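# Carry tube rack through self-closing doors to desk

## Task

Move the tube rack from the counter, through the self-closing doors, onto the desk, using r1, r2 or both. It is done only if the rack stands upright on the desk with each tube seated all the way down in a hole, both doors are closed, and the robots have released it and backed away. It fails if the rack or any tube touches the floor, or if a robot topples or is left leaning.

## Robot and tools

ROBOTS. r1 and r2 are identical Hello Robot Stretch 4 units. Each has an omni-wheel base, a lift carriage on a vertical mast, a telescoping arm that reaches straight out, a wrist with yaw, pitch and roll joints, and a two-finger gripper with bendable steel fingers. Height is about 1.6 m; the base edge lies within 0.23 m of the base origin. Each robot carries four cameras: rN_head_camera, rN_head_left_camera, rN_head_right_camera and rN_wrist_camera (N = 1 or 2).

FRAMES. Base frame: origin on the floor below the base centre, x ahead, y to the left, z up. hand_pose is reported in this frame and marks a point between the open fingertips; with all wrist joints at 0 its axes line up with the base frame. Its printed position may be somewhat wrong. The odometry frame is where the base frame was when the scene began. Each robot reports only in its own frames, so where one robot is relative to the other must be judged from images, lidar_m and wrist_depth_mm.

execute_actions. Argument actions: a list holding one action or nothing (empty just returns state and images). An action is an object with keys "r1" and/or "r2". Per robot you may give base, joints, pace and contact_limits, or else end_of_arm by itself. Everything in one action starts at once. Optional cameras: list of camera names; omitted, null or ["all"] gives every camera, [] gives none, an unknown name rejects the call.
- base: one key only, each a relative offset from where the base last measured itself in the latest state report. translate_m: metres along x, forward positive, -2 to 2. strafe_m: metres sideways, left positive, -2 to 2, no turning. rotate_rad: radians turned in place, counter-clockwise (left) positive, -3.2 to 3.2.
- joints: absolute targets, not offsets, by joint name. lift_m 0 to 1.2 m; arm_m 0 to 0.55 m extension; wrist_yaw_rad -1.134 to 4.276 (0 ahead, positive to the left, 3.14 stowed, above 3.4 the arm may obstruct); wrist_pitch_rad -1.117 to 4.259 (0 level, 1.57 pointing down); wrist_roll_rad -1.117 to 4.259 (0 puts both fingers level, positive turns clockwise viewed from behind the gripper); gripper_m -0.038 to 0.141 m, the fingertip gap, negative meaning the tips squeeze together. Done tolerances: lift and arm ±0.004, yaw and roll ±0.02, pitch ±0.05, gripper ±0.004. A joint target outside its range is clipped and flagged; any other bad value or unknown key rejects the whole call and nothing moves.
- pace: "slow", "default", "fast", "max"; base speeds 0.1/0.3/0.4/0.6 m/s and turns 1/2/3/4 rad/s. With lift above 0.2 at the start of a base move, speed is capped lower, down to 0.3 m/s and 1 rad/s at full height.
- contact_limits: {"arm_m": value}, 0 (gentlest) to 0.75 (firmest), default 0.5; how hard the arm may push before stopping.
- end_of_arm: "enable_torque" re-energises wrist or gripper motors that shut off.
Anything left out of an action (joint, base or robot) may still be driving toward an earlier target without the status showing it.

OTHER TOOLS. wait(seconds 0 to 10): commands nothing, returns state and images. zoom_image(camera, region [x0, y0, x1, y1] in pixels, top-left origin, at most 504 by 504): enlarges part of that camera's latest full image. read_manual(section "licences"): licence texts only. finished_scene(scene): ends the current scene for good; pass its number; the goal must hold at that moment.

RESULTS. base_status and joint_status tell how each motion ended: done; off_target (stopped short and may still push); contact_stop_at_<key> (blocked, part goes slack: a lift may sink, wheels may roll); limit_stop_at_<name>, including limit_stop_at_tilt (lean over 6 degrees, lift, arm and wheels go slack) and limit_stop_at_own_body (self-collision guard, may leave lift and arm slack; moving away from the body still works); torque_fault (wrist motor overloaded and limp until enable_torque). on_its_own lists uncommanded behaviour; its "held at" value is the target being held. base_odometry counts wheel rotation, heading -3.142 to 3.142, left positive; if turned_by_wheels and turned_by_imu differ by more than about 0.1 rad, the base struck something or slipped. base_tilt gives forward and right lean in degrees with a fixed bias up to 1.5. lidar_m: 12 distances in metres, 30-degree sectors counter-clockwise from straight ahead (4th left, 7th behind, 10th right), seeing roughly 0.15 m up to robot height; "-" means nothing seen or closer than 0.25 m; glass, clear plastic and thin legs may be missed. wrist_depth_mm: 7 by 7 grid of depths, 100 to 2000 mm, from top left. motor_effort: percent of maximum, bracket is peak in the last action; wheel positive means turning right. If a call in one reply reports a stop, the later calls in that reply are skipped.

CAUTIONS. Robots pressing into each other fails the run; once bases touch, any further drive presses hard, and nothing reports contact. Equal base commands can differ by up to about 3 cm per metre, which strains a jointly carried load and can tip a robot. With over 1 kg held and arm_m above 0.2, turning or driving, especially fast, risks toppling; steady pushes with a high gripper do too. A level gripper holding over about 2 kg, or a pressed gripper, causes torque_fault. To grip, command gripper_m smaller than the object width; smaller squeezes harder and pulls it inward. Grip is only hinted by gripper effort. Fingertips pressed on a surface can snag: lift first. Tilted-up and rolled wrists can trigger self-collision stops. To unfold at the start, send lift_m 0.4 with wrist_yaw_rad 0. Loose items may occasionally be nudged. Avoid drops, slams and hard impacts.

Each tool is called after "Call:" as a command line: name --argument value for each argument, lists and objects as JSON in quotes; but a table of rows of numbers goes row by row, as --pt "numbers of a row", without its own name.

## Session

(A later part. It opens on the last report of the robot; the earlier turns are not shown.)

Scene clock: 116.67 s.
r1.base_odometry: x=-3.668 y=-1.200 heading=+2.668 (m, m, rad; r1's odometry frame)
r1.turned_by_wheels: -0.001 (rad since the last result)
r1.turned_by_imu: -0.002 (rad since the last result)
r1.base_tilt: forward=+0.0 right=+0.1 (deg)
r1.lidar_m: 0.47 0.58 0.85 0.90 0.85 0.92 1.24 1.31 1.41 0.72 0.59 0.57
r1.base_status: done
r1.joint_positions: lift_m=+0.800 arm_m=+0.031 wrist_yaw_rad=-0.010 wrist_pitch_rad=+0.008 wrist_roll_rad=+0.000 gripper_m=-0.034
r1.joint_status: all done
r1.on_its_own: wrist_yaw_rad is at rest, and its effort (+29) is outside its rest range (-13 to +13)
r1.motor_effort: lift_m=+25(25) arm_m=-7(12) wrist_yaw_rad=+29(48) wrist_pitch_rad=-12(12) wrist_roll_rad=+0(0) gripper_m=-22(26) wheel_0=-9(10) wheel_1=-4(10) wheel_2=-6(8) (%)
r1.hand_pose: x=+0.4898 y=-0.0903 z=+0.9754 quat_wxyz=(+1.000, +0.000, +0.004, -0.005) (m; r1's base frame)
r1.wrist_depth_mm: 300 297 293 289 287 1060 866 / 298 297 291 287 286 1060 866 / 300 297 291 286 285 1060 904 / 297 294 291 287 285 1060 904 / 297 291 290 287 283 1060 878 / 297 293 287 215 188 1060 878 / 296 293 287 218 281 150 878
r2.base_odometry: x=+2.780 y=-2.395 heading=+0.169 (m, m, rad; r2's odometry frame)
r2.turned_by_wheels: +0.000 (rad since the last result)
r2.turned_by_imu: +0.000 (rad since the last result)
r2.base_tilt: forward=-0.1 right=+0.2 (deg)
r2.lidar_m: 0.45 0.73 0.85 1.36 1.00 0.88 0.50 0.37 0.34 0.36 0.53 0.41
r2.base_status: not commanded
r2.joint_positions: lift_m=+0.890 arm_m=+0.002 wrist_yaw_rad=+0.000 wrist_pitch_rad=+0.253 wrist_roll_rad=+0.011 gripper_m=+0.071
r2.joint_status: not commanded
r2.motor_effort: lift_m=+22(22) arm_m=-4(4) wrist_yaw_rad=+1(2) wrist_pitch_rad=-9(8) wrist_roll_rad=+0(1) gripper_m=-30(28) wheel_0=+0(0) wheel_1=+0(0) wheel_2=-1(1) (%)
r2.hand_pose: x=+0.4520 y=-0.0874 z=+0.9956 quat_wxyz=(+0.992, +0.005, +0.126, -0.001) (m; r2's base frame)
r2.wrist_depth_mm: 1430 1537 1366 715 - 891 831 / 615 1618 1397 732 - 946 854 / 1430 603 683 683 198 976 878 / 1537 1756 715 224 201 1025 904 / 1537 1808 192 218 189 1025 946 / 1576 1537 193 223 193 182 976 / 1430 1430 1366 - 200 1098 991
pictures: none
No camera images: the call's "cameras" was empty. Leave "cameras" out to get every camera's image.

Call:
execute_actions --actions '[{"r1":{"base":{"translate_m":-0.18}}}]' --cameras '[]'

Scene clock: 118.90 s.
r1.base_odometry: x=-3.508 y=-1.282 heading=+2.668 (m, m, rad; r1's odometry frame)
r1.turned_by_wheels: +0.000 (rad since the last result)
r1.turned_by_imu: +0.000 (rad since the last result)
r1.base_tilt: forward=+0.1 right=+0.1 (deg)
r1.lidar_m: 0.93 0.93 1.08 0.80 0.77 0.81 1.10 1.15 1.26 0.74 0.70 0.82
r1.base_status: done
r1.joint_positions: lift_m=+0.800 arm_m=+0.031 wrist_yaw_rad=+0.000 wrist_pitch_rad=+0.006 wrist_roll_rad=+0.000 gripper_m=-0.035
r1.joint_status: not commanded
r1.motor_effort: lift_m=+25(25) arm_m=-6(7) wrist_yaw_rad=+1(30) wrist_pitch_rad=-7(12) wrist_roll_rad=+1(0) gripper_m=-16(21) wheel_0=-1(8) wheel_1=-2(6) wheel_2=-2(9) (%)
r1.hand_pose: x=+0.4904 y=-0.0874 z=+0.9760 quat_wxyz=(+1.000, +0.000, +0.003, +0.000) (m; r1's base frame)
r1.wrist_depth_mm: 647 683 732 798 1255 1182 960 / 647 683 732 768 1229 1160 976 / 640 691 723 768 1229 1182 976 / 647 676 732 778 1255 1182 976 / 640 676 723 768 1229 1160 991 / 634 676 707 196 1182 1160 976 / 634 647 707 154 1138 1078 946
r2.base_odometry: x=+2.780 y=-2.395 heading=+0.169 (m, m, rad; r2's odometry frame)
r2.turned_by_wheels: +0.000 (rad since the last result)
r2.turned_by_imu: +0.000 (rad since the last result)
r2.base_tilt: forward=-0.1 right=+0.2 (deg)
r2.lidar_m: 0.40 0.77 0.76 1.37 0.98 0.88 0.52 0.35 0.34 0.36 0.48 0.42
r2.base_status: not commanded
r2.joint_positions: lift_m=+0.890 arm_m=+0.002 wrist_yaw_rad=+0.000 wrist_pitch_rad=+0.253 wrist_roll_rad=+0.011 gripper_m=+0.071
r2.joint_status: not commanded
r2.motor_effort: lift_m=+22(22) arm_m=-5(4) wrist_yaw_rad=+0(1) wrist_pitch_rad=-8(8) wrist_roll_rad=+0(0) gripper_m=-28(29) wheel_0=+0(0) wheel_1=+1(1) wheel_2=-1(1) (%)
r2.hand_pose: x=+0.4520 y=-0.0874 z=+0.9956 quat_wxyz=(+0.992, +0.005, +0.126, -0.001) (m; r2's base frame)
r2.wrist_depth_mm: 1366 1576 1366 1025 809 891 831 / 1430 1618 1397 1078 842 917 854 / 1397 1708 1366 1118 198 976 891 / 1499 1808 1336 224 200 1025 904 / 1576 1808 192 218 189 1042 946 / 1576 1576 194 224 195 182 976 / 1397 1397 1366 - 200 1138 991
pictures: none
No camera images: the call's "cameras" was empty. Leave "cameras" out to get every camera's image.

Call:
execute_actions --actions '[{"r1":{"base":{"translate_m":0.13},"joints":{"gripper_m":0.065,"arm_m":0.35},"pace":"fast"}}]' --cameras '["r1_wrist_camera","r1_head_left_camera"]'

Scene clock: 121.03 s.
r1.base_odometry: x=-3.624 y=-1.223 heading=+2.668 (m, m, rad; r1's odometry frame)
r1.turned_by_wheels: +0.000 (rad since the last result)
r1.turned_by_imu: -0.001 (rad since the last result)
r1.base_tilt: forward=+0.2 right=+0.2 (deg)
r1.lidar_m: 0.98 0.92 0.96 0.87 0.83 0.86 1.20 1.27 1.37 0.72 0.62 1.25
r1.base_status: done
r1.joint_positions: lift_m=+0.800 arm_m=+0.349 wrist_yaw_rad=+0.000 wrist_pitch_rad=+0.006 wrist_roll_rad=+0.000 gripper_m=+0.065
r1.joint_status: all done
r1.motor_effort: lift_m=+25(25) arm_m=+7(7) wrist_yaw_rad=+0(1) wrist_pitch_rad=-7(7) wrist_roll_rad=+0(2) gripper_m=+0(19) wheel_0=-1(6) wheel_1=+0(5) wheel_2=+1(12) (%)
r1.hand_pose: x=+0.8082 y=-0.0874 z=+0.9761 quat_wxyz=(+1.000, +0.000, +0.003, +0.000) (m; r1's base frame)
r1.wrist_depth_mm: 415 459 512 585 715 831 759 / 413 455 512 585 691 831 768 / 410 459 504 585 699 842 768 / 413 459 508 580 691 842 778 / 413 455 504 574 691 854 778 / 410 452 208 569 211 831 759 / 404 433 504 144 676 831 759
r2.base_odometry: x=+2.780 y=-2.395 heading=+0.169 (m, m, rad; r2's odometry frame)
r2.turned_by_wheels: +0.000 (rad since the last result)
r2.turned_by_imu: +0.000 (rad since the last result)
r2.base_tilt: forward=-0.1 right=+0.2 (deg)
r2.lidar_m: 0.43 0.74 0.78 1.37 1.00 0.88 0.52 0.34 0.34 0.35 0.52 0.41
r2.base_status: not commanded
r2.joint_positions: lift_m=+0.890 arm_m=+0.002 wrist_yaw_rad=+0.000 wrist_pitch_rad=+0.253 wrist_roll_rad=+0.011 gripper_m=+0.071
r2.joint_status: not commanded
r2.motor_effort: lift_m=+22(22) arm_m=-5(4) wrist_yaw_rad=+1(1) wrist_pitch_rad=-9(7) wrist_roll_rad=-1(1) gripper_m=-26(26) wheel_0=+0(0) wheel_1=+0(0) wheel_2=-1(1) (%)
r2.hand_pose: x=+0.4520 y=-0.0874 z=+0.9956 quat_wxyz=(+0.992, +0.005, +0.126, -0.001) (m; r2's base frame)
r2.wrist_depth_mm: 1366 1576 1366 1160 1042 891 820 / 609 699 1336 1182 1078 931 854 / 1464 1708 741 715 198 960 891 / 1537 1808 1397 226 200 991 917 / 1537 1808 192 217 189 1008 946 / 1576 1618 193 223 194 182 991 / 1430 1430 1397 - 200 1118 976
pictures: r1_head_left_camera, r1_wrist_camera
Images, in order (width x height): r1_head_left_camera 420x672, r1_wrist_camera 616x392.

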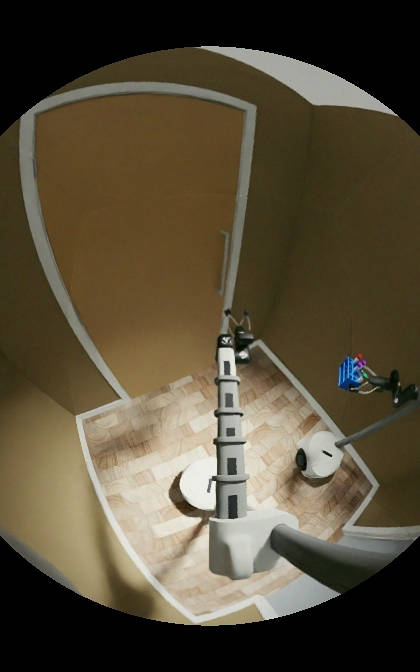

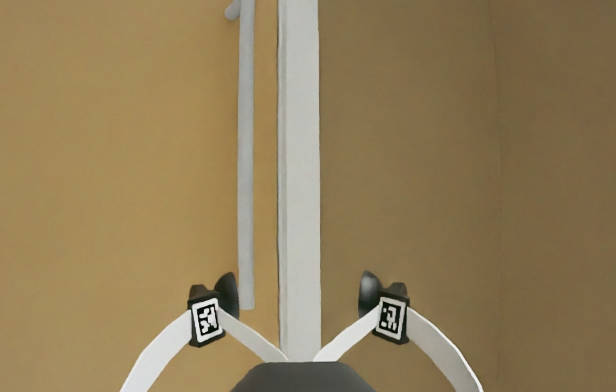

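Call:
execute_actions --actions '[{"r1":{"base":{"strafe_m":0.063},"joints":{"arm_m":0.546},"pace":"fast"}}]' --cameras '["r1_wrist_camera"]'

Call:
execute_actions --actions '[{"r1":{"base":{"translate_m":0.068},"joints":{"gripper_m":0.045}}}]' --cameras '["r1_wrist_camera"]'

Scene clock: 123.90 s.
r1.base_odometry: x=-3.653 y=-1.279 heading=+2.668 (m, m, rad; r1's odometry frame)
r1.turned_by_wheels: +0.000 (rad since the last result)
r1.turned_by_imu: -0.001 (rad since the last result)
r1.base_tilt: forward=+0.0 right=+0.3 (deg)
r1.lidar_m: 0.94 0.88 0.91 0.79 0.77 0.81 1.11 1.29 1.43 0.79 0.69 1.30
r1.base_status: done
r1.joint_positions: lift_m=+0.800 arm_m=+0.545 wrist_yaw_rad=+0.000 wrist_pitch_rad=+0.006 wrist_roll_rad=+0.000 gripper_m=+0.065
r1.joint_status: all done
r1.motor_effort: lift_m=+26(25) arm_m=+7(8) wrist_yaw_rad=-1(1) wrist_pitch_rad=-7(7) wrist_roll_rad=+0(1) gripper_m=-3(1) wheel_0=+1(10) wheel_1=-2(10) wheel_2=-1(0) (%)
r1.hand_pose: x=+1.0042 y=-0.0874 z=+0.9761 quat_wxyz=(+1.000, +0.000, +0.003, +0.000) (m; r1's base frame)
r1.wrist_depth_mm: 248 274 310 342 421 521 647 / 246 273 312 343 415 508 640 / 246 273 309 343 415 504 627 / 245 273 310 340 415 504 621 / 245 273 309 342 413 504 621 / 244 270 208 338 212 504 621 / 244 260 300 144 384 500 615
r2.base_odometry: x=+2.780 y=-2.395 heading=+0.169 (m, m, rad; r2's odometry frame)
r2.turned_by_wheels: +0.000 (rad since the last result)
r2.turned_by_imu: +0.000 (rad since the last result)
r2.base_tilt: forward=-0.1 right=+0.2 (deg)
r2.lidar_m: 0.42 0.80 0.88 1.36 1.01 0.88 0.49 0.36 0.35 0.36 0.52 0.44
r2.base_status: not commanded
r2.joint_positions: lift_m=+0.890 arm_m=+0.002 wrist_yaw_rad=+0.000 wrist_pitch_rad=+0.253 wrist_roll_rad=+0.011 gripper_m=+0.071
r2.joint_status: not commanded
r2.motor_effort: lift_m=+22(22) arm_m=-5(4) wrist_yaw_rad=-1(3) wrist_pitch_rad=-7(8) wrist_roll_rad=-1(0) gripper_m=-29(27) wheel_0=+0(0) wheel_1=+1(1) wheel_2=-1(1) (%)
r2.hand_pose: x=+0.4520 y=-0.0874 z=+0.9956 quat_wxyz=(+0.992, +0.005, +0.126, -0.001) (m; r2's base frame)
r2.wrist_depth_mm: 1397 1537 1366 1182 1025 891 831 / 654 732 1366 1182 1078 946 866 / 1464 1708 1430 1205 198 960 878 / 1499 1808 1430 225 201 1008 931 / 1576 1863 192 216 189 1025 946 / 1537 1576 194 223 194 182 960 / 1430 1430 1366 - 200 1118 991
pictures: r1_wrist_camera
Images, in order (width x height): r1_wrist_camera 616x392.

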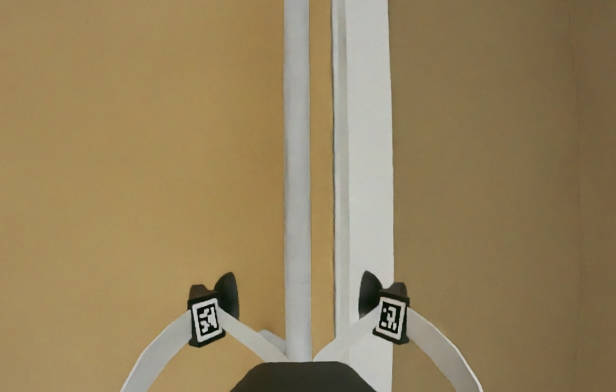

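Scene clock: 125.23 s.
r1.base_odometry: x=-3.713 y=-1.248 heading=+2.668 (m, m, rad; r1's odometry frame)
r1.turned_by_wheels: +0.000 (rad since the last result)
r1.turned_by_imu: -0.001 (rad since the last result)
r1.base_tilt: forward=-0.1 right=+0.2 (deg)
r1.lidar_m: 0.88 0.82 0.84 0.87 0.82 0.86 1.19 1.35 1.47 0.78 0.64 1.21
r1.base_status: done
r1.joint_positions: lift_m=+0.800 arm_m=+0.545 wrist_yaw_rad=+0.000 wrist_pitch_rad=+0.006 wrist_roll_rad=+0.000 gripper_m=+0.045
r1.joint_status: all done
r1.motor_effort: lift_m=+25(25) arm_m=+7(7) wrist_yaw_rad=+0(1) wrist_pitch_rad=-7(7) wrist_roll_rad=-1(0) gripper_m=-4(7) wheel_0=+1(5) wheel_1=+1(7) wheel_2=+1(9) (%)
r1.hand_pose: x=+1.0042 y=-0.0874 z=+0.9761 quat_wxyz=(+1.000, +0.000, +0.003, +0.000) (m; r1's base frame)
r1.wrist_depth_mm: 199 220 251 270 319 415 508 / 198 219 251 270 319 410 508 / 198 220 249 270 315 407 500 / 198 219 249 267 314 402 496 / 196 219 247 267 312 402 500 / 195 217 208 208 213 404 496 / 197 209 240 145 297 402 488
r2.base_odometry: x=+2.780 y=-2.395 heading=+0.169 (m, m, rad; r2's odometry frame)
r2.turned_by_wheels: +0.000 (rad since the last result)
r2.turned_by_imu: +0.000 (rad since the last result)
r2.base_tilt: forward=-0.2 right=+0.2 (deg)
r2.lidar_m: 0.41 0.77 1.71 1.38 0.99 0.86 0.49 0.37 0.34 0.36 0.50 0.42
r2.base_status: not commanded
r2.joint_positions: lift_m=+0.890 arm_m=+0.002 wrist_yaw_rad=+0.000 wrist_pitch_rad=+0.253 wrist_roll_rad=+0.011 gripper_m=+0.071
r2.joint_status: not commanded
r2.motor_effort: lift_m=+22(22) arm_m=-5(5) wrist_yaw_rad=+2(3) wrist_pitch_rad=-9(7) wrist_roll_rad=-1(1) gripper_m=-29(28) wheel_0=+0(0) wheel_1=+0(1) wheel_2=-1(1) (%)
r2.hand_pose: x=+0.4520 y=-0.0874 z=+0.9956 quat_wxyz=(+0.992, +0.005, +0.126, -0.001) (m; r2's base frame)
r2.wrist_depth_mm: 1397 1537 1397 1160 1025 904 831 / 647 723 1281 1160 1060 931 878 / 1464 1708 1430 1281 198 960 891 / 1537 1808 1430 224 201 1008 917 / 1576 1863 192 217 188 1025 946 / 1537 1576 194 223 194 182 960 / 1430 1397 1366 - 200 1118 1008
pictures: r1_wrist_camera
Images, in order (width x height): r1_wrist_camera 616x392.

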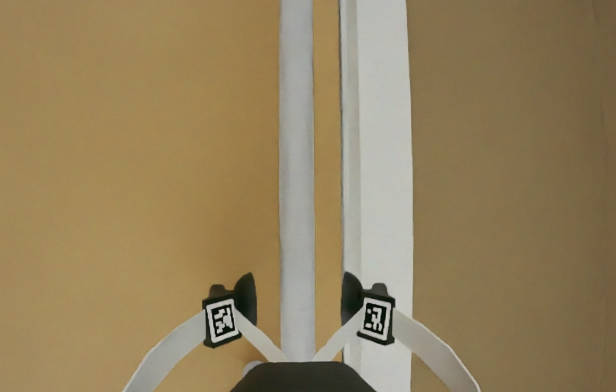

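Call:
execute_actions --actions '[{"r1":{"base":{"translate_m":0.012},"joints":{"gripper_m":-0.038}}}]' --cameras '["r1_wrist_camera"]'

Call:
execute_actions --actions '[{"r1":{"base":{"strafe_m":-0.085},"joints":{"arm_m":0.03}}}]' --cameras '["r1_wrist_camera"]'

Scene clock: 127.30 s.
r1.base_odometry: x=-3.724 y=-1.242 heading=+2.668 (m, m, rad; r1's odometry frame)
r1.turned_by_wheels: +0.000 (rad since the last result)
r1.turned_by_imu: -0.001 (rad since the last result)
r1.base_tilt: forward=+0.0 right=+0.2 (deg)
r1.lidar_m: 0.86 0.82 0.86 0.87 0.83 0.86 1.19 1.38 1.49 0.77 0.63 1.21
r1.base_status: done
r1.joint_positions: lift_m=+0.800 arm_m=+0.545 wrist_yaw_rad=-0.002 wrist_pitch_rad=+0.006 wrist_roll_rad=+0.000 gripper_m=-0.037
r1.joint_status: all done
r1.motor_effort: lift_m=+25(25) arm_m=+4(7) wrist_yaw_rad=+6(8) wrist_pitch_rad=-7(7) wrist_roll_rad=+1(1) gripper_m=-17(16) wheel_0=-4(4) wheel_1=-2(5) wheel_2=-1(9) (%)
r1.hand_pose: x=+1.0045 y=-0.0880 z=+0.9761 quat_wxyz=(+1.000, +0.000, +0.003, -0.001) (m; r1's base frame)
r1.wrist_depth_mm: 181 200 227 244 307 399 492 / 180 200 225 243 307 397 492 / 180 200 227 243 301 397 484 / 180 199 226 244 301 389 484 / 179 198 224 242 300 387 480 / 178 197 189 189 287 389 480 / 179 186 213 176 287 377 469
r2.base_odometry: x=+2.780 y=-2.395 heading=+0.169 (m, m, rad; r2's odometry frame)
r2.turned_by_wheels: +0.000 (rad since the last result)
r2.turned_by_imu: +0.000 (rad since the last result)
r2.base_tilt: forward=-0.1 right=+0.2 (deg)
r2.lidar_m: 0.41 0.78 1.72 1.38 1.01 0.88 0.50 0.37 0.34 0.36 0.53 0.43
r2.base_status: not commanded
r2.joint_positions: lift_m=+0.890 arm_m=+0.002 wrist_yaw_rad=+0.000 wrist_pitch_rad=+0.253 wrist_roll_rad=+0.011 gripper_m=+0.071
r2.joint_status: not commanded
r2.motor_effort: lift_m=+22(22) arm_m=-5(5) wrist_yaw_rad=+2(2) wrist_pitch_rad=-8(8) wrist_roll_rad=-1(1) gripper_m=-27(26) wheel_0=+0(0) wheel_1=+1(0) wheel_2=-1(1) (%)
r2.hand_pose: x=+0.4520 y=-0.0874 z=+0.9956 quat_wxyz=(+0.992, +0.005, +0.126, -0.001) (m; r2's base frame)
r2.wrist_depth_mm: 1397 1576 1366 1160 1008 904 831 / 654 732 1336 1138 1025 946 854 / 1499 1661 1430 1281 198 960 878 / 1499 1756 1464 225 200 1008 917 / 1576 1756 193 218 189 1025 931 / 1576 1537 193 222 193 182 960 / 1397 1464 1336 - 200 1118 991
pictures: r1_wrist_camera
Images, in order (width x height): r1_wrist_camera 616x392.

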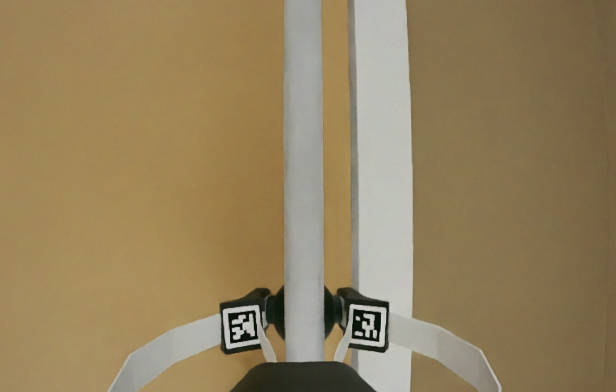

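Scene clock: 129.87 s.
r1.base_odometry: x=-3.685 y=-1.167 heading=+2.668 (m, m, rad; r1's odometry frame)
r1.turned_by_wheels: +0.000 (rad since the last result)
r1.turned_by_imu: +0.001 (rad since the last result)
r1.base_tilt: forward=+0.1 right=+0.4 (deg)
r1.lidar_m: 0.42 0.52 0.82 0.93 0.89 0.93 1.31 1.33 1.43 0.69 0.57 0.49
r1.base_status: done
r1.joint_positions: lift_m=+0.800 arm_m=+0.031 wrist_yaw_rad=+0.007 wrist_pitch_rad=+0.007 wrist_roll_rad=+0.000 gripper_m=-0.037
r1.joint_status: all done
r1.on_its_own: wrist_yaw_rad is at rest, and its effort (-18) is outside its rest range (-13 to +13)
r1.motor_effort: lift_m=+25(25) arm_m=-8(12) wrist_yaw_rad=-18(38) wrist_pitch_rad=-8(10) wrist_roll_rad=-1(0) gripper_m=-18(19) wheel_0=+2(13) wheel_1=+1(9) wheel_2=+1(8) (%)
r1.hand_pose: x=+0.4914 y=-0.0855 z=+0.9759 quat_wxyz=(+1.000, +0.000, +0.003, +0.003) (m; r1's base frame)
r1.wrist_depth_mm: 260 255 247 241 238 1060 854 / 259 254 248 240 239 1025 854 / 258 254 247 239 237 1025 866 / 259 252 247 238 236 1025 878 / 258 252 247 237 236 1025 878 / 258 250 199 181 233 1042 878 / 256 248 243 171 173 960 854
r2.base_odometry: x=+2.780 y=-2.395 heading=+0.169 (m, m, rad; r2's odometry frame)
r2.turned_by_wheels: +0.000 (rad since the last result)
r2.turned_by_imu: +0.000 (rad since the last result)
r2.base_tilt: forward=-0.1 right=+0.2 (deg)
r2.lidar_m: 0.41 0.70 1.72 1.37 1.00 0.86 0.53 0.36 0.34 0.38 0.51 0.42
r2.base_status: not commanded
r2.joint_positions: lift_m=+0.890 arm_m=+0.002 wrist_yaw_rad=+0.000 wrist_pitch_rad=+0.253 wrist_roll_rad=+0.011 gripper_m=+0.071
r2.joint_status: not commanded
r2.motor_effort: lift_m=+22(22) arm_m=-4(5) wrist_yaw_rad=+2(0) wrist_pitch_rad=-9(8) wrist_roll_rad=-1(1) gripper_m=-28(28) wheel_0=+0(0) wheel_1=+0(0) wheel_2=-1(1) (%)
r2.hand_pose: x=+0.4520 y=-0.0874 z=+0.9956 quat_wxyz=(+0.992, +0.005, +0.126, -0.001) (m; r2's base frame)
r2.wrist_depth_mm: 1397 1576 1336 715 - 891 842 / 603 1661 1430 778 - 931 854 / 1430 591 676 661 198 960 891 / 1499 1756 627 225 201 1025 917 / 1618 1808 192 219 189 1008 946 / 1576 1576 194 222 193 182 976 / 1397 1430 1366 - 200 1138 1008
pictures: r1_wrist_camera
Images, in order (width x height): r1_wrist_camera 616x392.

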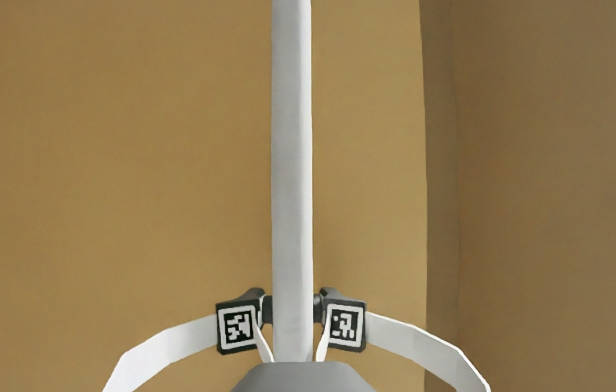

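Call:
execute_actions --actions '[{"r1":{"base":{"strafe_m":0.03}}}]' --cameras '[]'

Call:
execute_actions --actions '[{"r1":{"base":{"translate_m":-0.16}}}]' --cameras '[]'

Scene clock: 132.57 s.
r1.base_odometry: x=-3.699 y=-1.193 heading=+2.667 (m, m, rad; r1's odometry frame)
r1.turned_by_wheels: -0.001 (rad since the last result)
r1.turned_by_imu: -0.002 (rad since the last result)
r1.base_tilt: forward=+0.1 right=+0.2 (deg)
r1.lidar_m: 0.43 0.51 0.80 0.92 0.87 0.92 1.22 1.37 1.45 0.74 0.60 0.48
r1.base_status: done
r1.joint_positions: lift_m=+0.800 arm_m=+0.031 wrist_yaw_rad=-0.011 wrist_pitch_rad=+0.007 wrist_roll_rad=+0.000 gripper_m=-0.038
r1.joint_status: not commanded
r1.on_its_own: wrist_yaw_rad is at rest, and its effort (+31) is outside its rest range (-13 to +13)
r1.motor_effort: lift_m=+25(25) arm_m=-7(8) wrist_yaw_rad=+31(31) wrist_pitch_rad=-8(8) wrist_roll_rad=+0(0) gripper_m=-15(19) wheel_0=-7(7) wheel_1=-2(8) wheel_2=-4(5) (%)
r1.hand_pose: x=+0.4897 y=-0.0905 z=+0.9759 quat_wxyz=(+1.000, +0.000, +0.003, -0.005) (m; r1's base frame)
r1.wrist_depth_mm: 257 253 249 245 239 1042 878 / 256 252 248 244 239 1008 891 / 255 252 246 243 240 991 891 / 255 250 246 241 238 991 878 / 253 250 246 242 238 1008 878 / 252 248 245 182 187 1008 866 / 252 249 242 171 236 235 866
r2.base_odometry: x=+2.780 y=-2.395 heading=+0.169 (m, m, rad; r2's odometry frame)
r2.turned_by_wheels: +0.000 (rad since the last result)
r2.turned_by_imu: +0.000 (rad since the last result)
r2.base_tilt: forward=-0.1 right=+0.2 (deg)
r2.lidar_m: 0.42 0.74 1.72 1.38 1.01 0.88 0.50 0.37 0.34 0.37 0.51 0.40
r2.base_status: not commanded
r2.joint_positions: lift_m=+0.890 arm_m=+0.002 wrist_yaw_rad=+0.000 wrist_pitch_rad=+0.253 wrist_roll_rad=+0.011 gripper_m=+0.071
r2.joint_status: not commanded
r2.motor_effort: lift_m=+22(22) arm_m=-5(5) wrist_yaw_rad=+1(1) wrist_pitch_rad=-8(8) wrist_roll_rad=-1(1) gripper_m=-28(28) wheel_0=+0(0) wheel_1=+0(1) wheel_2=-1(1) (%)
r2.hand_pose: x=+0.4520 y=-0.0874 z=+0.9956 quat_wxyz=(+0.992, +0.005, +0.126, -0.001) (m; r2's base frame)
r2.wrist_depth_mm: 1430 1576 1366 741 - 904 842 / 627 1576 1397 778 - 960 842 / 1464 615 691 654 198 960 891 / 1537 1756 654 225 201 991 917 / 1499 1808 192 217 189 1042 960 / 1537 1576 193 223 193 182 976 / 1430 1397 1397 - 200 1098 991
pictures: none
No camera images: the call's "cameras" was empty. Leave "cameras" out to get every camera's image.

Scene clock: 134.43 s.
r1.base_odometry: x=-3.556 y=-1.267 heading=+2.668 (m, m, rad; r1's odometry frame)
r1.turned_by_wheels: +0.001 (rad since the last result)
r1.turned_by_imu: +0.001 (rad since the last result)
r1.base_tilt: forward=+0.1 right=+0.1 (deg)
r1.lidar_m: 0.42 0.57 1.04 0.83 0.80 0.83 1.14 1.21 1.32 0.74 0.67 0.49
r1.base_status: done
r1.joint_positions: lift_m=+0.800 arm_m=+0.031 wrist_yaw_rad=+0.013 wrist_pitch_rad=+0.007 wrist_roll_rad=+0.000 gripper_m=-0.037
r1.joint_status: not commanded
r1.on_its_own: wrist_yaw_rad is at rest, and its effort (-38) is outside its rest range (-13 to +13)
r1.motor_effort: lift_m=+25(25) arm_m=-7(7) wrist_yaw_rad=-38(38) wrist_pitch_rad=-9(8) wrist_roll_rad=+0(1) gripper_m=-15(18) wheel_0=+6(14) wheel_1=+1(4) wheel_2=+5(9) (%)
r1.hand_pose: x=+0.4918 y=-0.0836 z=+0.9759 quat_wxyz=(+1.000, +0.000, +0.003, +0.007) (m; r1's base frame)
r1.wrist_depth_mm: 310 282 260 235 225 1160 946 / 309 282 259 235 225 1205 960 / 309 281 257 234 225 1182 960 / 306 279 256 233 222 1138 976 / 304 277 256 234 221 1160 976 / 304 279 178 184 219 1138 960 / 301 153 250 173 172 1118 946
r2.base_odometry: x=+2.780 y=-2.395 heading=+0.169 (m, m, rad; r2's odometry frame)
r2.turned_by_wheels: +0.000 (rad since the last result)
r2.turned_by_imu: +0.000 (rad since the last result)
r2.base_tilt: forward=-0.2 right=+0.2 (deg)
r2.lidar_m: 0.40 0.74 0.77 1.38 1.00 0.87 0.51 0.35 0.35 0.36 0.50 0.42
r2.base_status: not commanded
r2.joint_positions: lift_m=+0.890 arm_m=+0.002 wrist_yaw_rad=+0.000 wrist_pitch_rad=+0.253 wrist_roll_rad=+0.011 gripper_m=+0.071
r2.joint_status: not commanded
r2.motor_effort: lift_m=+22(22) arm_m=-5(5) wrist_yaw_rad=+1(2) wrist_pitch_rad=-8(8) wrist_roll_rad=-1(1) gripper_m=-29(29) wheel_0=+0(0) wheel_1=+1(1) wheel_2=-1(1) (%)
r2.hand_pose: x=+0.4520 y=-0.0874 z=+0.9956 quat_wxyz=(+0.992, +0.005, +0.126, -0.001) (m; r2's base frame)
r2.wrist_depth_mm: 1397 1537 1430 - - 891 831 / 1430 1618 1430 - - 931 854 / 569 1618 661 - 198 976 878 / 1430 1756 615 225 200 1008 917 / 1576 1863 192 218 189 1025 931 / 1576 1576 194 222 194 182 960 / 1366 1430 750 - 200 1118 991
pictures: none
No camera images: the call's "cameras" was empty. Leave "cameras" out to get every camera's image.

Call:
execute_actions --actions '[{"r1":{"base":{"strafe_m":0.055},"joints":{"arm_m":0.01}}}]' --cameras '[]'

Call:
execute_actions --actions '[{"r1":{"base":{"translate_m":-0.085}}}]' --cameras '["r2_head_camera","r2_head_left_camera","r1_wrist_camera"]'

Scene clock: 135.87 s.
r1.base_odometry: x=-3.582 y=-1.315 heading=+2.667 (m, m, rad; r1's odometry frame)
r1.turned_by_wheels: -0.001 (rad since the last result)
r1.turned_by_imu: -0.002 (rad since the last result)
r1.base_tilt: forward=+0.1 right=+0.2 (deg)
r1.lidar_m: 0.41 0.58 1.01 0.77 0.73 0.77 1.08 1.22 1.36 0.79 0.69 0.45
r1.base_status: done
r1.joint_positions: lift_m=+0.800 arm_m=+0.011 wrist_yaw_rad=-0.011 wrist_pitch_rad=+0.006 wrist_roll_rad=+0.000 gripper_m=-0.038
r1.joint_status: all done
r1.on_its_own: wrist_yaw_rad is at rest, and its effort (+33) is outside its rest range (-13 to +13)
r1.motor_effort: lift_m=+25(25) arm_m=-7(11) wrist_yaw_rad=+33(44) wrist_pitch_rad=-6(8) wrist_roll_rad=+0(1) gripper_m=-14(20) wheel_0=-7(7) wheel_1=-3(9) wheel_2=-4(7) (%)
r1.hand_pose: x=+0.4696 y=-0.0907 z=+0.9760 quat_wxyz=(+1.000, +0.000, +0.003, -0.006) (m; r1's base frame)
r1.wrist_depth_mm: 317 291 268 248 232 1098 991 / 317 291 268 249 234 1098 991 / 314 289 267 247 232 1098 1008 / 314 289 265 247 230 1098 991 / 315 287 264 248 230 1098 991 / 312 287 260 181 187 1098 1008 / 310 287 256 170 224 151 1008
r2.base_odometry: x=+2.780 y=-2.395 heading=+0.169 (m, m, rad; r2's odometry frame)
r2.turned_by_wheels: +0.000 (rad since the last result)
r2.turned_by_imu: +0.000 (rad since the last result)
r2.base_tilt: forward=-0.1 right=+0.2 (deg)
r2.lidar_m: 0.42 0.79 0.82 1.37 1.00 0.87 0.52 0.37 0.34 0.36 0.51 0.41
r2.base_status: not commanded
r2.joint_positions: lift_m=+0.890 arm_m=+0.002 wrist_yaw_rad=+0.000 wrist_pitch_rad=+0.253 wrist_roll_rad=+0.011 gripper_m=+0.071
r2.joint_status: not commanded
r2.motor_effort: lift_m=+22(22) arm_m=-5(5) wrist_yaw_rad=+2(1) wrist_pitch_rad=-8(8) wrist_roll_rad=+0(1) gripper_m=-28(28) wheel_0=+0(0) wheel_1=+1(1) wheel_2=-1(1) (%)
r2.hand_pose: x=+0.4520 y=-0.0874 z=+0.9956 quat_wxyz=(+0.992, +0.005, +0.126, -0.001) (m; r2's base frame)
r2.wrist_depth_mm: 1397 1499 991 - - 904 831 / 1397 1576 1008 - - 946 854 / 597 707 621 - 198 991 878 / 1499 1708 615 226 200 1008 917 / 1537 1863 192 218 189 1025 946 / 1537 1576 193 222 194 183 991 / 1397 1397 732 - 200 1118 976
pictures: none
No camera images: the call's "cameras" was empty. Leave "cameras" out to get every camera's image.

Scene clock: 137.30 s.
r1.base_odometry: x=-3.506 y=-1.354 heading=+2.668 (m, m, rad; r1's odometry frame)
r1.turned_by_wheels: +0.001 (rad since the last result)
r1.turned_by_imu: +0.001 (rad since the last result)
r1.base_tilt: forward=+0.2 right=+0.1 (deg)
r1.lidar_m: 0.40 0.61 1.03 0.73 0.69 0.73 1.01 1.13 1.25 0.80 0.77 0.45
r1.base_status: done
r1.joint_positions: lift_m=+0.800 arm_m=+0.011 wrist_yaw_rad=+0.010 wrist_pitch_rad=+0.006 wrist_roll_rad=+0.000 gripper_m=-0.037
r1.joint_status: not commanded
r1.on_its_own: wrist_yaw_rad is at rest, and its effort (-29) is outside its rest range (-13 to +13)
r1.motor_effort: lift_m=+25(25) arm_m=-7(7) wrist_yaw_rad=-29(33) wrist_pitch_rad=-7(7) wrist_roll_rad=+0(0) gripper_m=-20(18) wheel_0=+4(12) wheel_1=-2(9) wheel_2=+6(7) (%)
r1.hand_pose: x=+0.4715 y=-0.0845 z=+0.9760 quat_wxyz=(+1.000, +0.000, +0.003, +0.005) (m; r1's base frame)
r1.wrist_depth_mm: 366 317 273 233 220 1205 1042 / 364 314 274 233 220 1229 1060 / 362 310 273 232 220 1229 1078 / 357 312 271 232 220 1229 1060 / 357 309 270 230 218 1229 1060 / 357 310 204 181 211 1255 1060 / 355 150 260 173 190 1182 1042
r2.base_odometry: x=+2.780 y=-2.395 heading=+0.169 (m, m, rad; r2's odometry frame)
r2.turned_by_wheels: +0.000 (rad since the last result)
r2.turned_by_imu: +0.000 (rad since the last result)
r2.base_tilt: forward=-0.1 right=+0.2 (deg)
r2.lidar_m: 0.41 0.82 0.82 1.36 1.01 0.88 0.51 0.38 0.35 0.36 0.50 0.42
r2.base_status: not commanded
r2.joint_positions: lift_m=+0.890 arm_m=+0.002 wrist_yaw_rad=+0.000 wrist_pitch_rad=+0.253 wrist_roll_rad=+0.011 gripper_m=+0.071
r2.joint_status: not commanded
r2.motor_effort: lift_m=+22(22) arm_m=-5(5) wrist_yaw_rad=-1(1) wrist_pitch_rad=-7(9) wrist_roll_rad=+0(1) gripper_m=-28(27) wheel_0=+0(0) wheel_1=+0(1) wheel_2=-1(1) (%)
r2.hand_pose: x=+0.4520 y=-0.0874 z=+0.9956 quat_wxyz=(+0.992, +0.005, +0.126, -0.001) (m; r2's base frame)
r2.wrist_depth_mm: 1366 597 1182 - - 904 831 / 1397 621 1205 - - 931 854 / 1366 647 931 - 198 960 891 / 1499 707 866 224 200 991 931 / 1576 778 192 218 189 1025 960 / 1537 691 195 223 193 182 960 / 1397 1336 866 - 200 1118 991
pictures: r1_wrist_camera, r2_head_camera, r2_head_left_camera
Images, in order (width x height): r1_wrist_camera 616x392, r2_head_camera 420x560, r2_head_left_camera 420x672.

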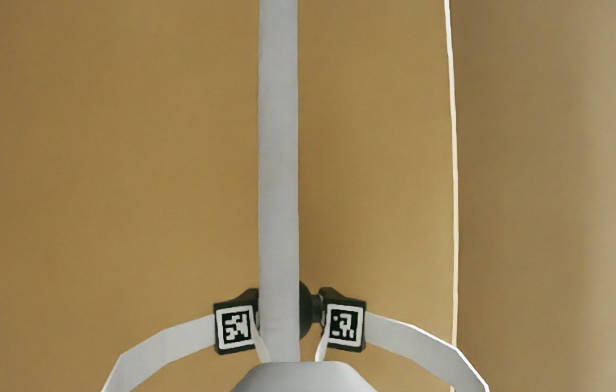

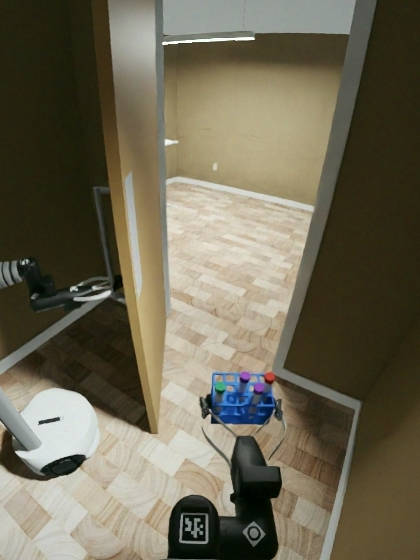

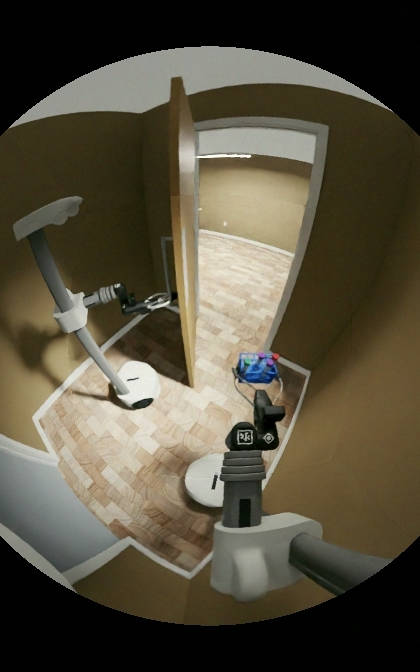

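Call:
execute_actions --actions '[{"r1":{"base":{"strafe_m":0.04}},"r2":{"base":{"strafe_m":-0.07}}}]' --cameras '["r2_head_camera","r2_wrist_camera"]'

Scene clock: 139.07 s.
r1.base_odometry: x=-3.524 y=-1.390 heading=+2.667 (m, m, rad; r1's odometry frame)
r1.turned_by_wheels: -0.001 (rad since the last result)
r1.turned_by_imu: -0.002 (rad since the last result)
r1.base_tilt: forward=+0.2 right=+0.4 (deg)
r1.lidar_m: 0.40 0.62 0.98 0.70 0.65 0.70 0.96 1.15 1.28 0.90 0.86 0.45
r1.base_status: done
r1.joint_positions: lift_m=+0.800 arm_m=+0.011 wrist_yaw_rad=-0.010 wrist_pitch_rad=+0.006 wrist_roll_rad=+0.000 gripper_m=-0.038
r1.joint_status: not commanded
r1.on_its_own: wrist_yaw_rad is at rest, and its effort (+29) is outside its rest range (-13 to +13)
r1.motor_effort: lift_m=+25(25) arm_m=-7(7) wrist_yaw_rad=+29(29) wrist_pitch_rad=-6(8) wrist_roll_rad=+0(0) gripper_m=-13(21) wheel_0=-7(12) wheel_1=-1(8) wheel_2=-2(6) (%)
r1.hand_pose: x=+0.4697 y=-0.0903 z=+0.9760 quat_wxyz=(+1.000, +0.000, +0.003, -0.005) (m; r1's base frame)
r1.wrist_depth_mm: 366 320 281 253 229 216 1025 / 364 320 281 252 229 216 1098 / 362 315 279 252 229 216 1060 / 359 317 279 249 227 216 1078 / 359 314 279 250 228 216 1060 / 359 315 273 182 187 213 1078 / 359 315 265 170 220 206 1060
r2.base_odometry: x=+2.792 y=-2.464 heading=+0.169 (m, m, rad; r2's odometry frame)
r2.turned_by_wheels: +0.000 (rad since the last result)
r2.turned_by_imu: +0.000 (rad since the last result)
r2.base_tilt: forward=-0.2 right=+0.2 (deg)
r2.lidar_m: 0.42 0.87 0.92 1.41 0.93 0.91 0.41 0.29 0.28 0.30 0.42 0.41
r2.base_status: done
r2.joint_positions: lift_m=+0.890 arm_m=+0.002 wrist_yaw_rad=+0.000 wrist_pitch_rad=+0.253 wrist_roll_rad=+0.011 gripper_m=+0.071
r2.joint_status: not commanded
r2.motor_effort: lift_m=+22(22) arm_m=-5(5) wrist_yaw_rad=+1(3) wrist_pitch_rad=-8(8) wrist_roll_rad=+0(1) gripper_m=-28(28) wheel_0=+0(6) wheel_1=+2(8) wheel_2=+0(1) (%)
r2.hand_pose: x=+0.4520 y=-0.0874 z=+0.9956 quat_wxyz=(+0.992, +0.005, +0.126, -0.001) (m; r2's base frame)
r2.wrist_depth_mm: 603 723 1430 - - 866 798 / 621 741 1537 - - 917 831 / 668 750 1182 - 198 946 854 / 1499 759 1078 225 200 976 904 / 1618 707 192 218 189 991 917 / 1618 676 194 223 194 182 946 / 1430 891 1118 - 200 1078 946
pictures: r2_head_camera, r2_wrist_camera
Images, in order (width x height): r2_head_camera 420x560, r2_wrist_camera 616x392.

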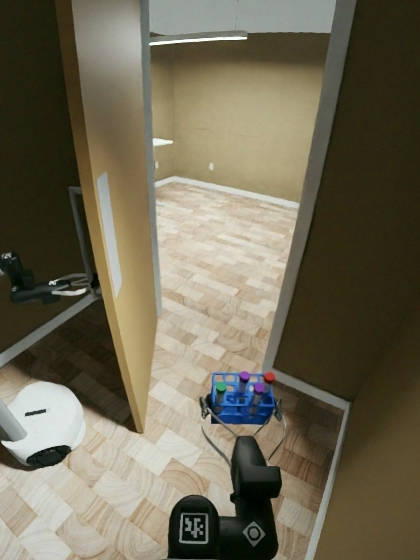

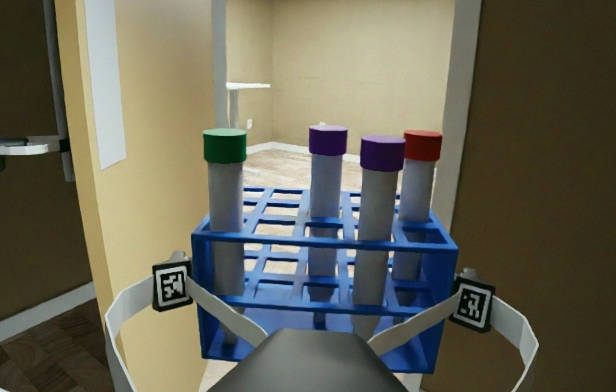

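Call:
execute_actions --actions '[{"r1":{"base":{"translate_m":-0.03},"pace":"slow"},"r2":{"base":{"translate_m":2.0}}}]' --cameras '["r2_head_camera","r2_head_left_camera","r2_wrist_camera"]'

Scene clock: 148.23 s.
r1.base_odometry: x=-3.498 y=-1.403 heading=+2.667 (m, m, rad; r1's odometry frame)
r1.turned_by_wheels: +0.000 (rad since the last result)
r1.turned_by_imu: -0.003 (rad since the last result)
r1.base_tilt: forward=+0.1 right=+0.2 (deg)
r1.lidar_m: 0.40 0.64 0.97 0.68 0.62 0.69 0.91 1.13 1.26 1.43 1.38 0.44
r1.base_status: done
r1.joint_positions: lift_m=+0.800 arm_m=+0.011 wrist_yaw_rad=+0.001 wrist_pitch_rad=+0.006 wrist_roll_rad=+0.000 gripper_m=-0.037
r1.joint_status: not commanded
r1.motor_effort: lift_m=+25(25) arm_m=-7(7) wrist_yaw_rad=-1(29) wrist_pitch_rad=-6(6) wrist_roll_rad=+0(1) gripper_m=-17(16) wheel_0=-3(9) wheel_1=-2(5) wheel_2=+1(5) (%)
r1.hand_pose: x=+0.4707 y=-0.0873 z=+0.9760 quat_wxyz=(+1.000, +0.000, +0.003, +0.000) (m; r1's base frame)
r1.wrist_depth_mm: 392 334 286 240 226 1160 1078 / 389 332 285 240 226 1182 1098 / 387 330 283 239 225 1182 1078 / 384 327 283 238 224 216 1118 / 382 327 282 239 225 212 1118 / 387 327 271 181 216 1160 1118 / 379 320 266 172 214 1138 1078
r2.base_odometry: x=+4.763 y=-2.127 heading=+0.170 (m, m, rad; r2's odometry frame)
r2.turned_by_wheels: +0.000 (rad since the last result)
r2.turned_by_imu: -0.008 (rad since the last result)
r2.base_tilt: forward=-0.2 right=+0.2 (deg)
r2.lidar_m: 0.43 1.70 1.23 0.45 0.35 0.49 1.85 0.77 1.22 2.42 2.92 0.44
r2.base_status: done
r2.joint_positions: lift_m=+0.890 arm_m=+0.002 wrist_yaw_rad=+0.000 wrist_pitch_rad=+0.253 wrist_roll_rad=+0.011 gripper_m=+0.071
r2.joint_status: not commanded
r2.motor_effort: lift_m=+22(22) arm_m=-5(5) wrist_yaw_rad=+1(1) wrist_pitch_rad=-8(8) wrist_roll_rad=+0(0) gripper_m=-27(27) wheel_0=+1(2) wheel_1=+0(5) wheel_2=+2(9) (%)
r2.hand_pose: x=+0.4520 y=-0.0874 z=+0.9956 quat_wxyz=(+0.992, +0.005, +0.126, -0.001) (m; r2's base frame)
r2.wrist_depth_mm: 1983 - - - - - 1983 / 1921 - - - - - - / - - - - 198 - - / - - 216 224 200 - - / - - 192 218 188 - - / 1661 1576 193 223 194 182 1808 / 1430 1397 1397 - 200 1464 1499
pictures: r2_head_camera, r2_head_left_camera, r2_wrist_camera
Images, in order (width x height): r2_head_camera 420x560, r2_head_left_camera 420x672, r2_wrist_camera 616x392.

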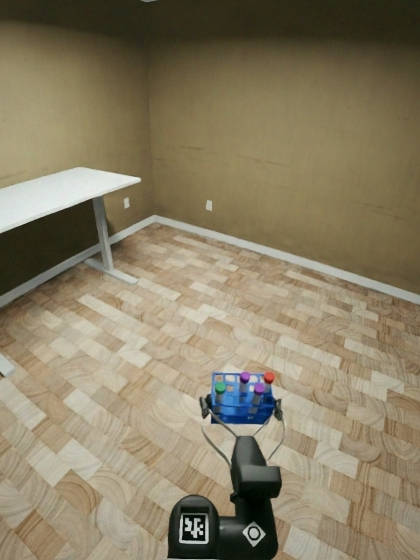

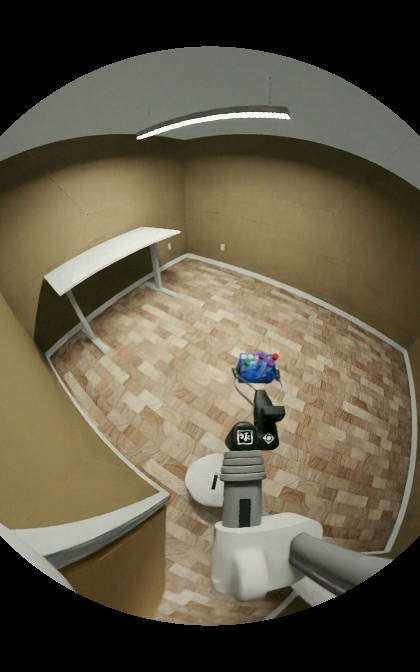

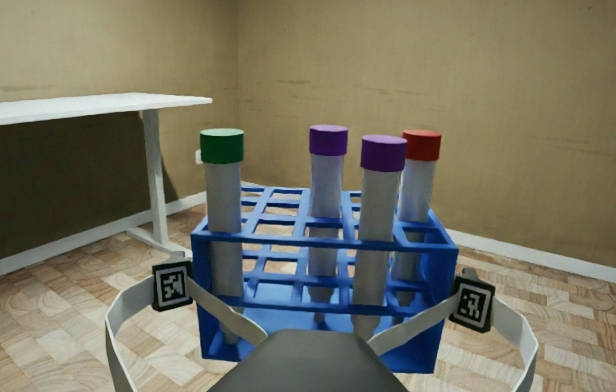

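Call:
execute_actions --actions '[{"r1":{"base":{"strafe_m":-0.16},"joints":{"arm_m":0.5}},"r2":{"base":{"rotate_rad":0.63},"joints":{"lift_m":1.04},"pace":"slow"}}]' --cameras '["r2_head_left_camera","r2_wrist_camera"]'

Scene clock: 152.73 s.
r1.base_odometry: x=-3.425 y=-1.261 heading=+2.669 (m, m, rad; r1's odometry frame)
r1.turned_by_wheels: +0.002 (rad since the last result)
r1.turned_by_imu: +0.003 (rad since the last result)
r1.base_tilt: forward=+0.1 right=+0.3 (deg)
r1.lidar_m: 0.90 0.93 1.15 0.81 0.79 0.82 1.08 1.06 1.19 1.29 1.23 1.28
r1.base_status: done
r1.joint_positions: lift_m=+0.800 arm_m=+0.499 wrist_yaw_rad=+0.013 wrist_pitch_rad=+0.004 wrist_roll_rad=+0.000 gripper_m=-0.038
r1.joint_status: all done
r1.on_its_own: wrist_yaw_rad is at rest, and its effort (-37) is outside its rest range (-13 to +13)
r1.motor_effort: lift_m=+25(25) arm_m=+6(11) wrist_yaw_rad=-37(48) wrist_pitch_rad=-2(6) wrist_roll_rad=+0(0) gripper_m=-16(18) wheel_0=+12(12) wheel_1=+7(6) wheel_2=+11(13) (%)
r1.hand_pose: x=+0.9594 y=-0.0837 z=+0.9766 quat_wxyz=(+1.000, +0.000, +0.002, +0.006) (m; r1's base frame)
r1.wrist_depth_mm: 224 230 236 244 778 878 759 / 224 229 235 243 778 878 759 / 223 229 233 242 759 866 759 / 222 229 233 241 768 842 768 / 222 227 233 239 759 854 759 / 221 226 174 188 759 842 768 / 220 150 176 175 171 842 759
r2.base_odometry: x=+4.763 y=-2.127 heading=+0.799 (m, m, rad; r2's odometry frame)
r2.turned_by_wheels: +0.630 (rad since the last result)
r2.turned_by_imu: +0.634 (rad since the last result)
r2.base_tilt: forward=-0.1 right=+0.2 (deg)
r2.lidar_m: 0.41 0.88 0.38 0.34 0.45 0.61 0.78 2.14 2.52 2.87 2.83 0.42
r2.base_status: done
r2.joint_positions: lift_m=+1.040 arm_m=+0.002 wrist_yaw_rad=+0.000 wrist_pitch_rad=+0.253 wrist_roll_rad=+0.011 gripper_m=+0.071
r2.joint_status: all done
r2.motor_effort: lift_m=+23(24) arm_m=-5(5) wrist_yaw_rad=+1(0) wrist_pitch_rad=-8(9) wrist_roll_rad=-1(1) gripper_m=-28(28) wheel_0=-3(6) wheel_1=-2(5) wheel_2=-1(12) (%)
r2.hand_pose: x=+0.4520 y=-0.0874 z=+1.1455 quat_wxyz=(+0.992, +0.005, +0.126, -0.001) (m; r2's base frame)
r2.wrist_depth_mm: 1756 1808 - - - - - / 1708 1921 - - - - - / 1661 - 1708 1661 197 - - / 1661 - 216 225 198 - - / 1537 - 192 218 191 - - / 1430 1708 194 223 194 182 - / 1397 1618 1537 - 200 1661 1708
pictures: r2_head_left_camera, r2_wrist_camera
Images, in order (width x height): r2_head_left_camera 420x672, r2_wrist_camera 616x392.

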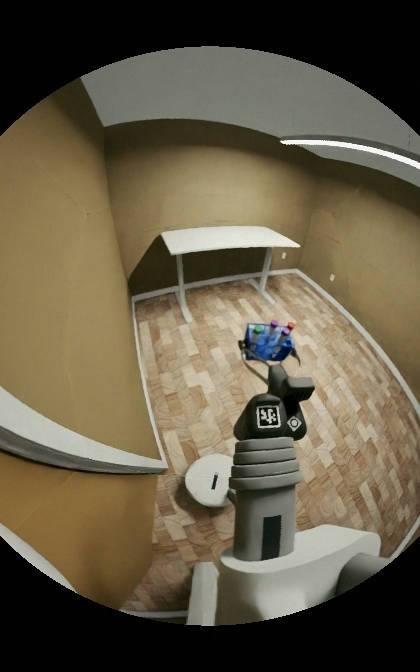

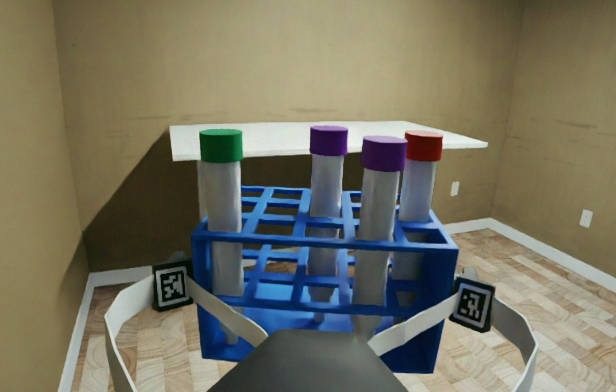

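Call:
execute_actions --actions '[{"r1":{"base":{"strafe_m":0.045},"joints":{"arm_m":0.545},"pace":"slow"},"r2":{"base":{"translate_m":1.42},"joints":{"lift_m":0.97,"arm_m":0.14}}}]' --cameras '["r2_head_left_camera","r2_wrist_camera"]'

Scene clock: 159.37 s.
r1.base_odometry: x=-3.445 y=-1.301 heading=+2.668 (m, m, rad; r1's odometry frame)
r1.turned_by_wheels: -0.001 (rad since the last result)
r1.turned_by_imu: -0.004 (rad since the last result)
r1.base_tilt: forward=+0.1 right=+0.2 (deg)
r1.lidar_m: 0.95 0.96 1.09 0.80 0.74 0.77 1.10 1.08 1.19 1.34 1.26 1.33
r1.base_status: done
r1.joint_positions: lift_m=+0.800 arm_m=+0.544 wrist_yaw_rad=-0.005 wrist_pitch_rad=+0.006 wrist_roll_rad=+0.000 gripper_m=-0.038
r1.joint_status: all done
r1.on_its_own: wrist_yaw_rad is at rest, and its effort (+15) is outside its rest range (-13 to +13)
r1.motor_effort: lift_m=+25(25) arm_m=+7(9) wrist_yaw_rad=+15(36) wrist_pitch_rad=-6(6) wrist_roll_rad=-1(1) gripper_m=-16(21) wheel_0=-10(10) wheel_1=-2(12) wheel_2=-5(9) (%)
r1.hand_pose: x=+1.0028 y=-0.0889 z=+0.9761 quat_wxyz=(+1.000, +0.000, +0.003, -0.003) (m; r1's base frame)
r1.wrist_depth_mm: 213 222 234 239 257 854 750 / 213 223 234 239 257 842 750 / 213 223 233 239 256 831 759 / 212 220 233 238 254 831 778 / 212 221 231 237 255 831 759 / 210 220 226 175 249 831 759 / 211 216 226 172 249 820 741
r2.base_odometry: x=+5.753 y=-1.109 heading=+0.799 (m, m, rad; r2's odometry frame)
r2.turned_by_wheels: +0.000 (rad since the last result)
r2.turned_by_imu: -0.006 (rad since the last result)
r2.base_tilt: forward=-0.1 right=+0.1 (deg)
r2.lidar_m: 0.31 0.29 0.33 0.90 0.87 0.95 1.42 3.64 2.92 2.28 0.86 0.42
r2.base_status: done
r2.joint_positions: lift_m=+0.970 arm_m=+0.139 wrist_yaw_rad=+0.000 wrist_pitch_rad=+0.253 wrist_roll_rad=+0.011 gripper_m=+0.071
r2.joint_status: all done
r2.motor_effort: lift_m=+14(22) arm_m=+5(5) wrist_yaw_rad=+1(1) wrist_pitch_rad=-8(8) wrist_roll_rad=-1(0) gripper_m=-29(29) wheel_0=+1(5) wheel_1=+1(6) wheel_2=+1(9) (%)
r2.hand_pose: x=+0.5894 y=-0.0874 z=+1.0762 quat_wxyz=(+0.992, +0.005, +0.126, -0.001) (m; r2's base frame)
r2.wrist_depth_mm: 634 676 732 798 878 960 1060 / 647 707 759 820 904 991 1098 / 683 732 788 842 196 1060 1182 / 683 707 621 225 199 778 809 / 484 496 191 219 189 535 530 / 370 342 193 222 194 183 399 / 309 307 297 - 200 317 -
pictures: r2_head_left_camera, r2_wrist_camera
Images, in order (width x height): r2_head_left_camera 420x672, r2_wrist_camera 616x392.

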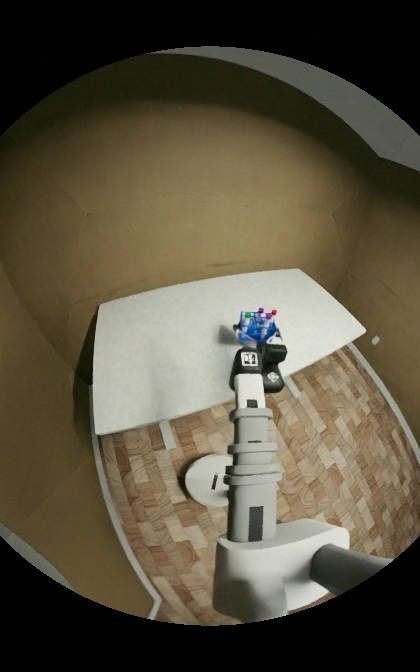

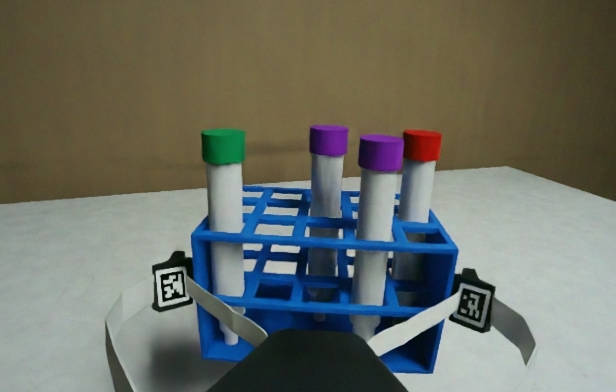

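Call:
execute_actions --actions '[{"r1":{"base":{"translate_m":0.17}},"r2":{"joints":{"lift_m":0.892},"pace":"slow"}}]' --cameras '["r2_wrist_camera"]'

Scene clock: 161.67 s.
r1.base_odometry: x=-3.597 y=-1.224 heading=+2.670 (m, m, rad; r1's odometry frame)
r1.turned_by_wheels: +0.002 (rad since the last result)
r1.turned_by_imu: +0.001 (rad since the last result)
r1.base_tilt: forward=+0.1 right=+0.2 (deg)
r1.lidar_m: 0.91 0.87 0.99 0.87 0.84 0.88 1.21 1.24 1.34 1.28 1.19 1.22
r1.base_status: done
r1.joint_positions: lift_m=+0.800 arm_m=+0.544 wrist_yaw_rad=+0.009 wrist_pitch_rad=+0.006 wrist_roll_rad=+0.000 gripper_m=-0.038
r1.joint_status: not commanded
r1.on_its_own: wrist_yaw_rad is at rest, and its effort (-25) is outside its rest range (-13 to +13)
r1.motor_effort: lift_m=+25(26) arm_m=+6(7) wrist_yaw_rad=-25(26) wrist_pitch_rad=-5(6) wrist_roll_rad=+0(1) gripper_m=-18(17) wheel_0=+11(12) wheel_1=+6(4) wheel_2=+7(13) (%)
r1.hand_pose: x=+1.0041 y=-0.0849 z=+0.9761 quat_wxyz=(+1.000, +0.000, +0.003, +0.004) (m; r1's base frame)
r1.wrist_depth_mm: 197 212 228 254 488 591 683 / 196 212 228 253 488 591 683 / 196 212 228 251 484 585 683 / 196 211 227 252 484 569 668 / 195 211 227 249 477 574 668 / 194 209 179 185 477 574 668 / 194 153 219 168 172 574 668
r2.base_odometry: x=+5.753 y=-1.109 heading=+0.799 (m, m, rad; r2's odometry frame)
r2.turned_by_wheels: +0.000 (rad since the last result)
r2.turned_by_imu: +0.000 (rad since the last result)
r2.base_tilt: forward=-0.1 right=+0.2 (deg)
r2.lidar_m: 0.32 0.30 0.33 0.90 0.89 0.96 1.39 3.64 2.92 2.29 0.86 0.45
r2.base_status: not commanded
r2.joint_positions: lift_m=+0.892 arm_m=+0.139 wrist_yaw_rad=+0.000 wrist_pitch_rad=+0.253 wrist_roll_rad=+0.011 gripper_m=+0.071
r2.joint_status: all done
r2.motor_effort: lift_m=+13(14) arm_m=+5(5) wrist_yaw_rad=+2(0) wrist_pitch_rad=-8(9) wrist_roll_rad=-1(0) gripper_m=-28(28) wheel_0=+1(1) wheel_1=+0(0) wheel_2=+1(1) (%)
r2.hand_pose: x=+0.5894 y=-0.0874 z=+0.9983 quat_wxyz=(+0.992, +0.005, +0.126, -0.001) (m; r2's base frame)
r2.wrist_depth_mm: 634 676 732 798 866 960 1042 / 654 707 759 820 904 1008 1098 / 668 723 750 768 198 1025 1160 / 466 473 410 224 202 525 539 / 324 332 192 219 189 355 362 / 250 230 193 224 193 183 268 / 208 207 210 - 200 216 -
pictures: r2_wrist_camera
Images, in order (width x height): r2_wrist_camera 616x392.

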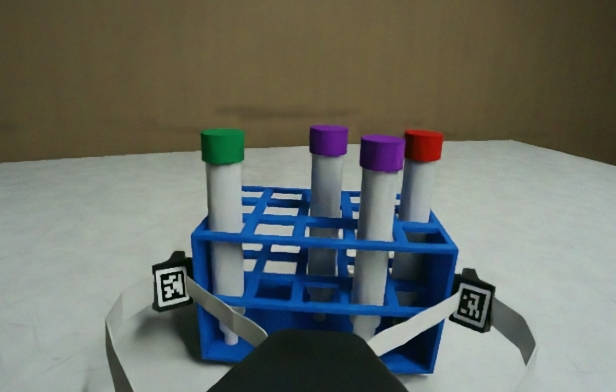

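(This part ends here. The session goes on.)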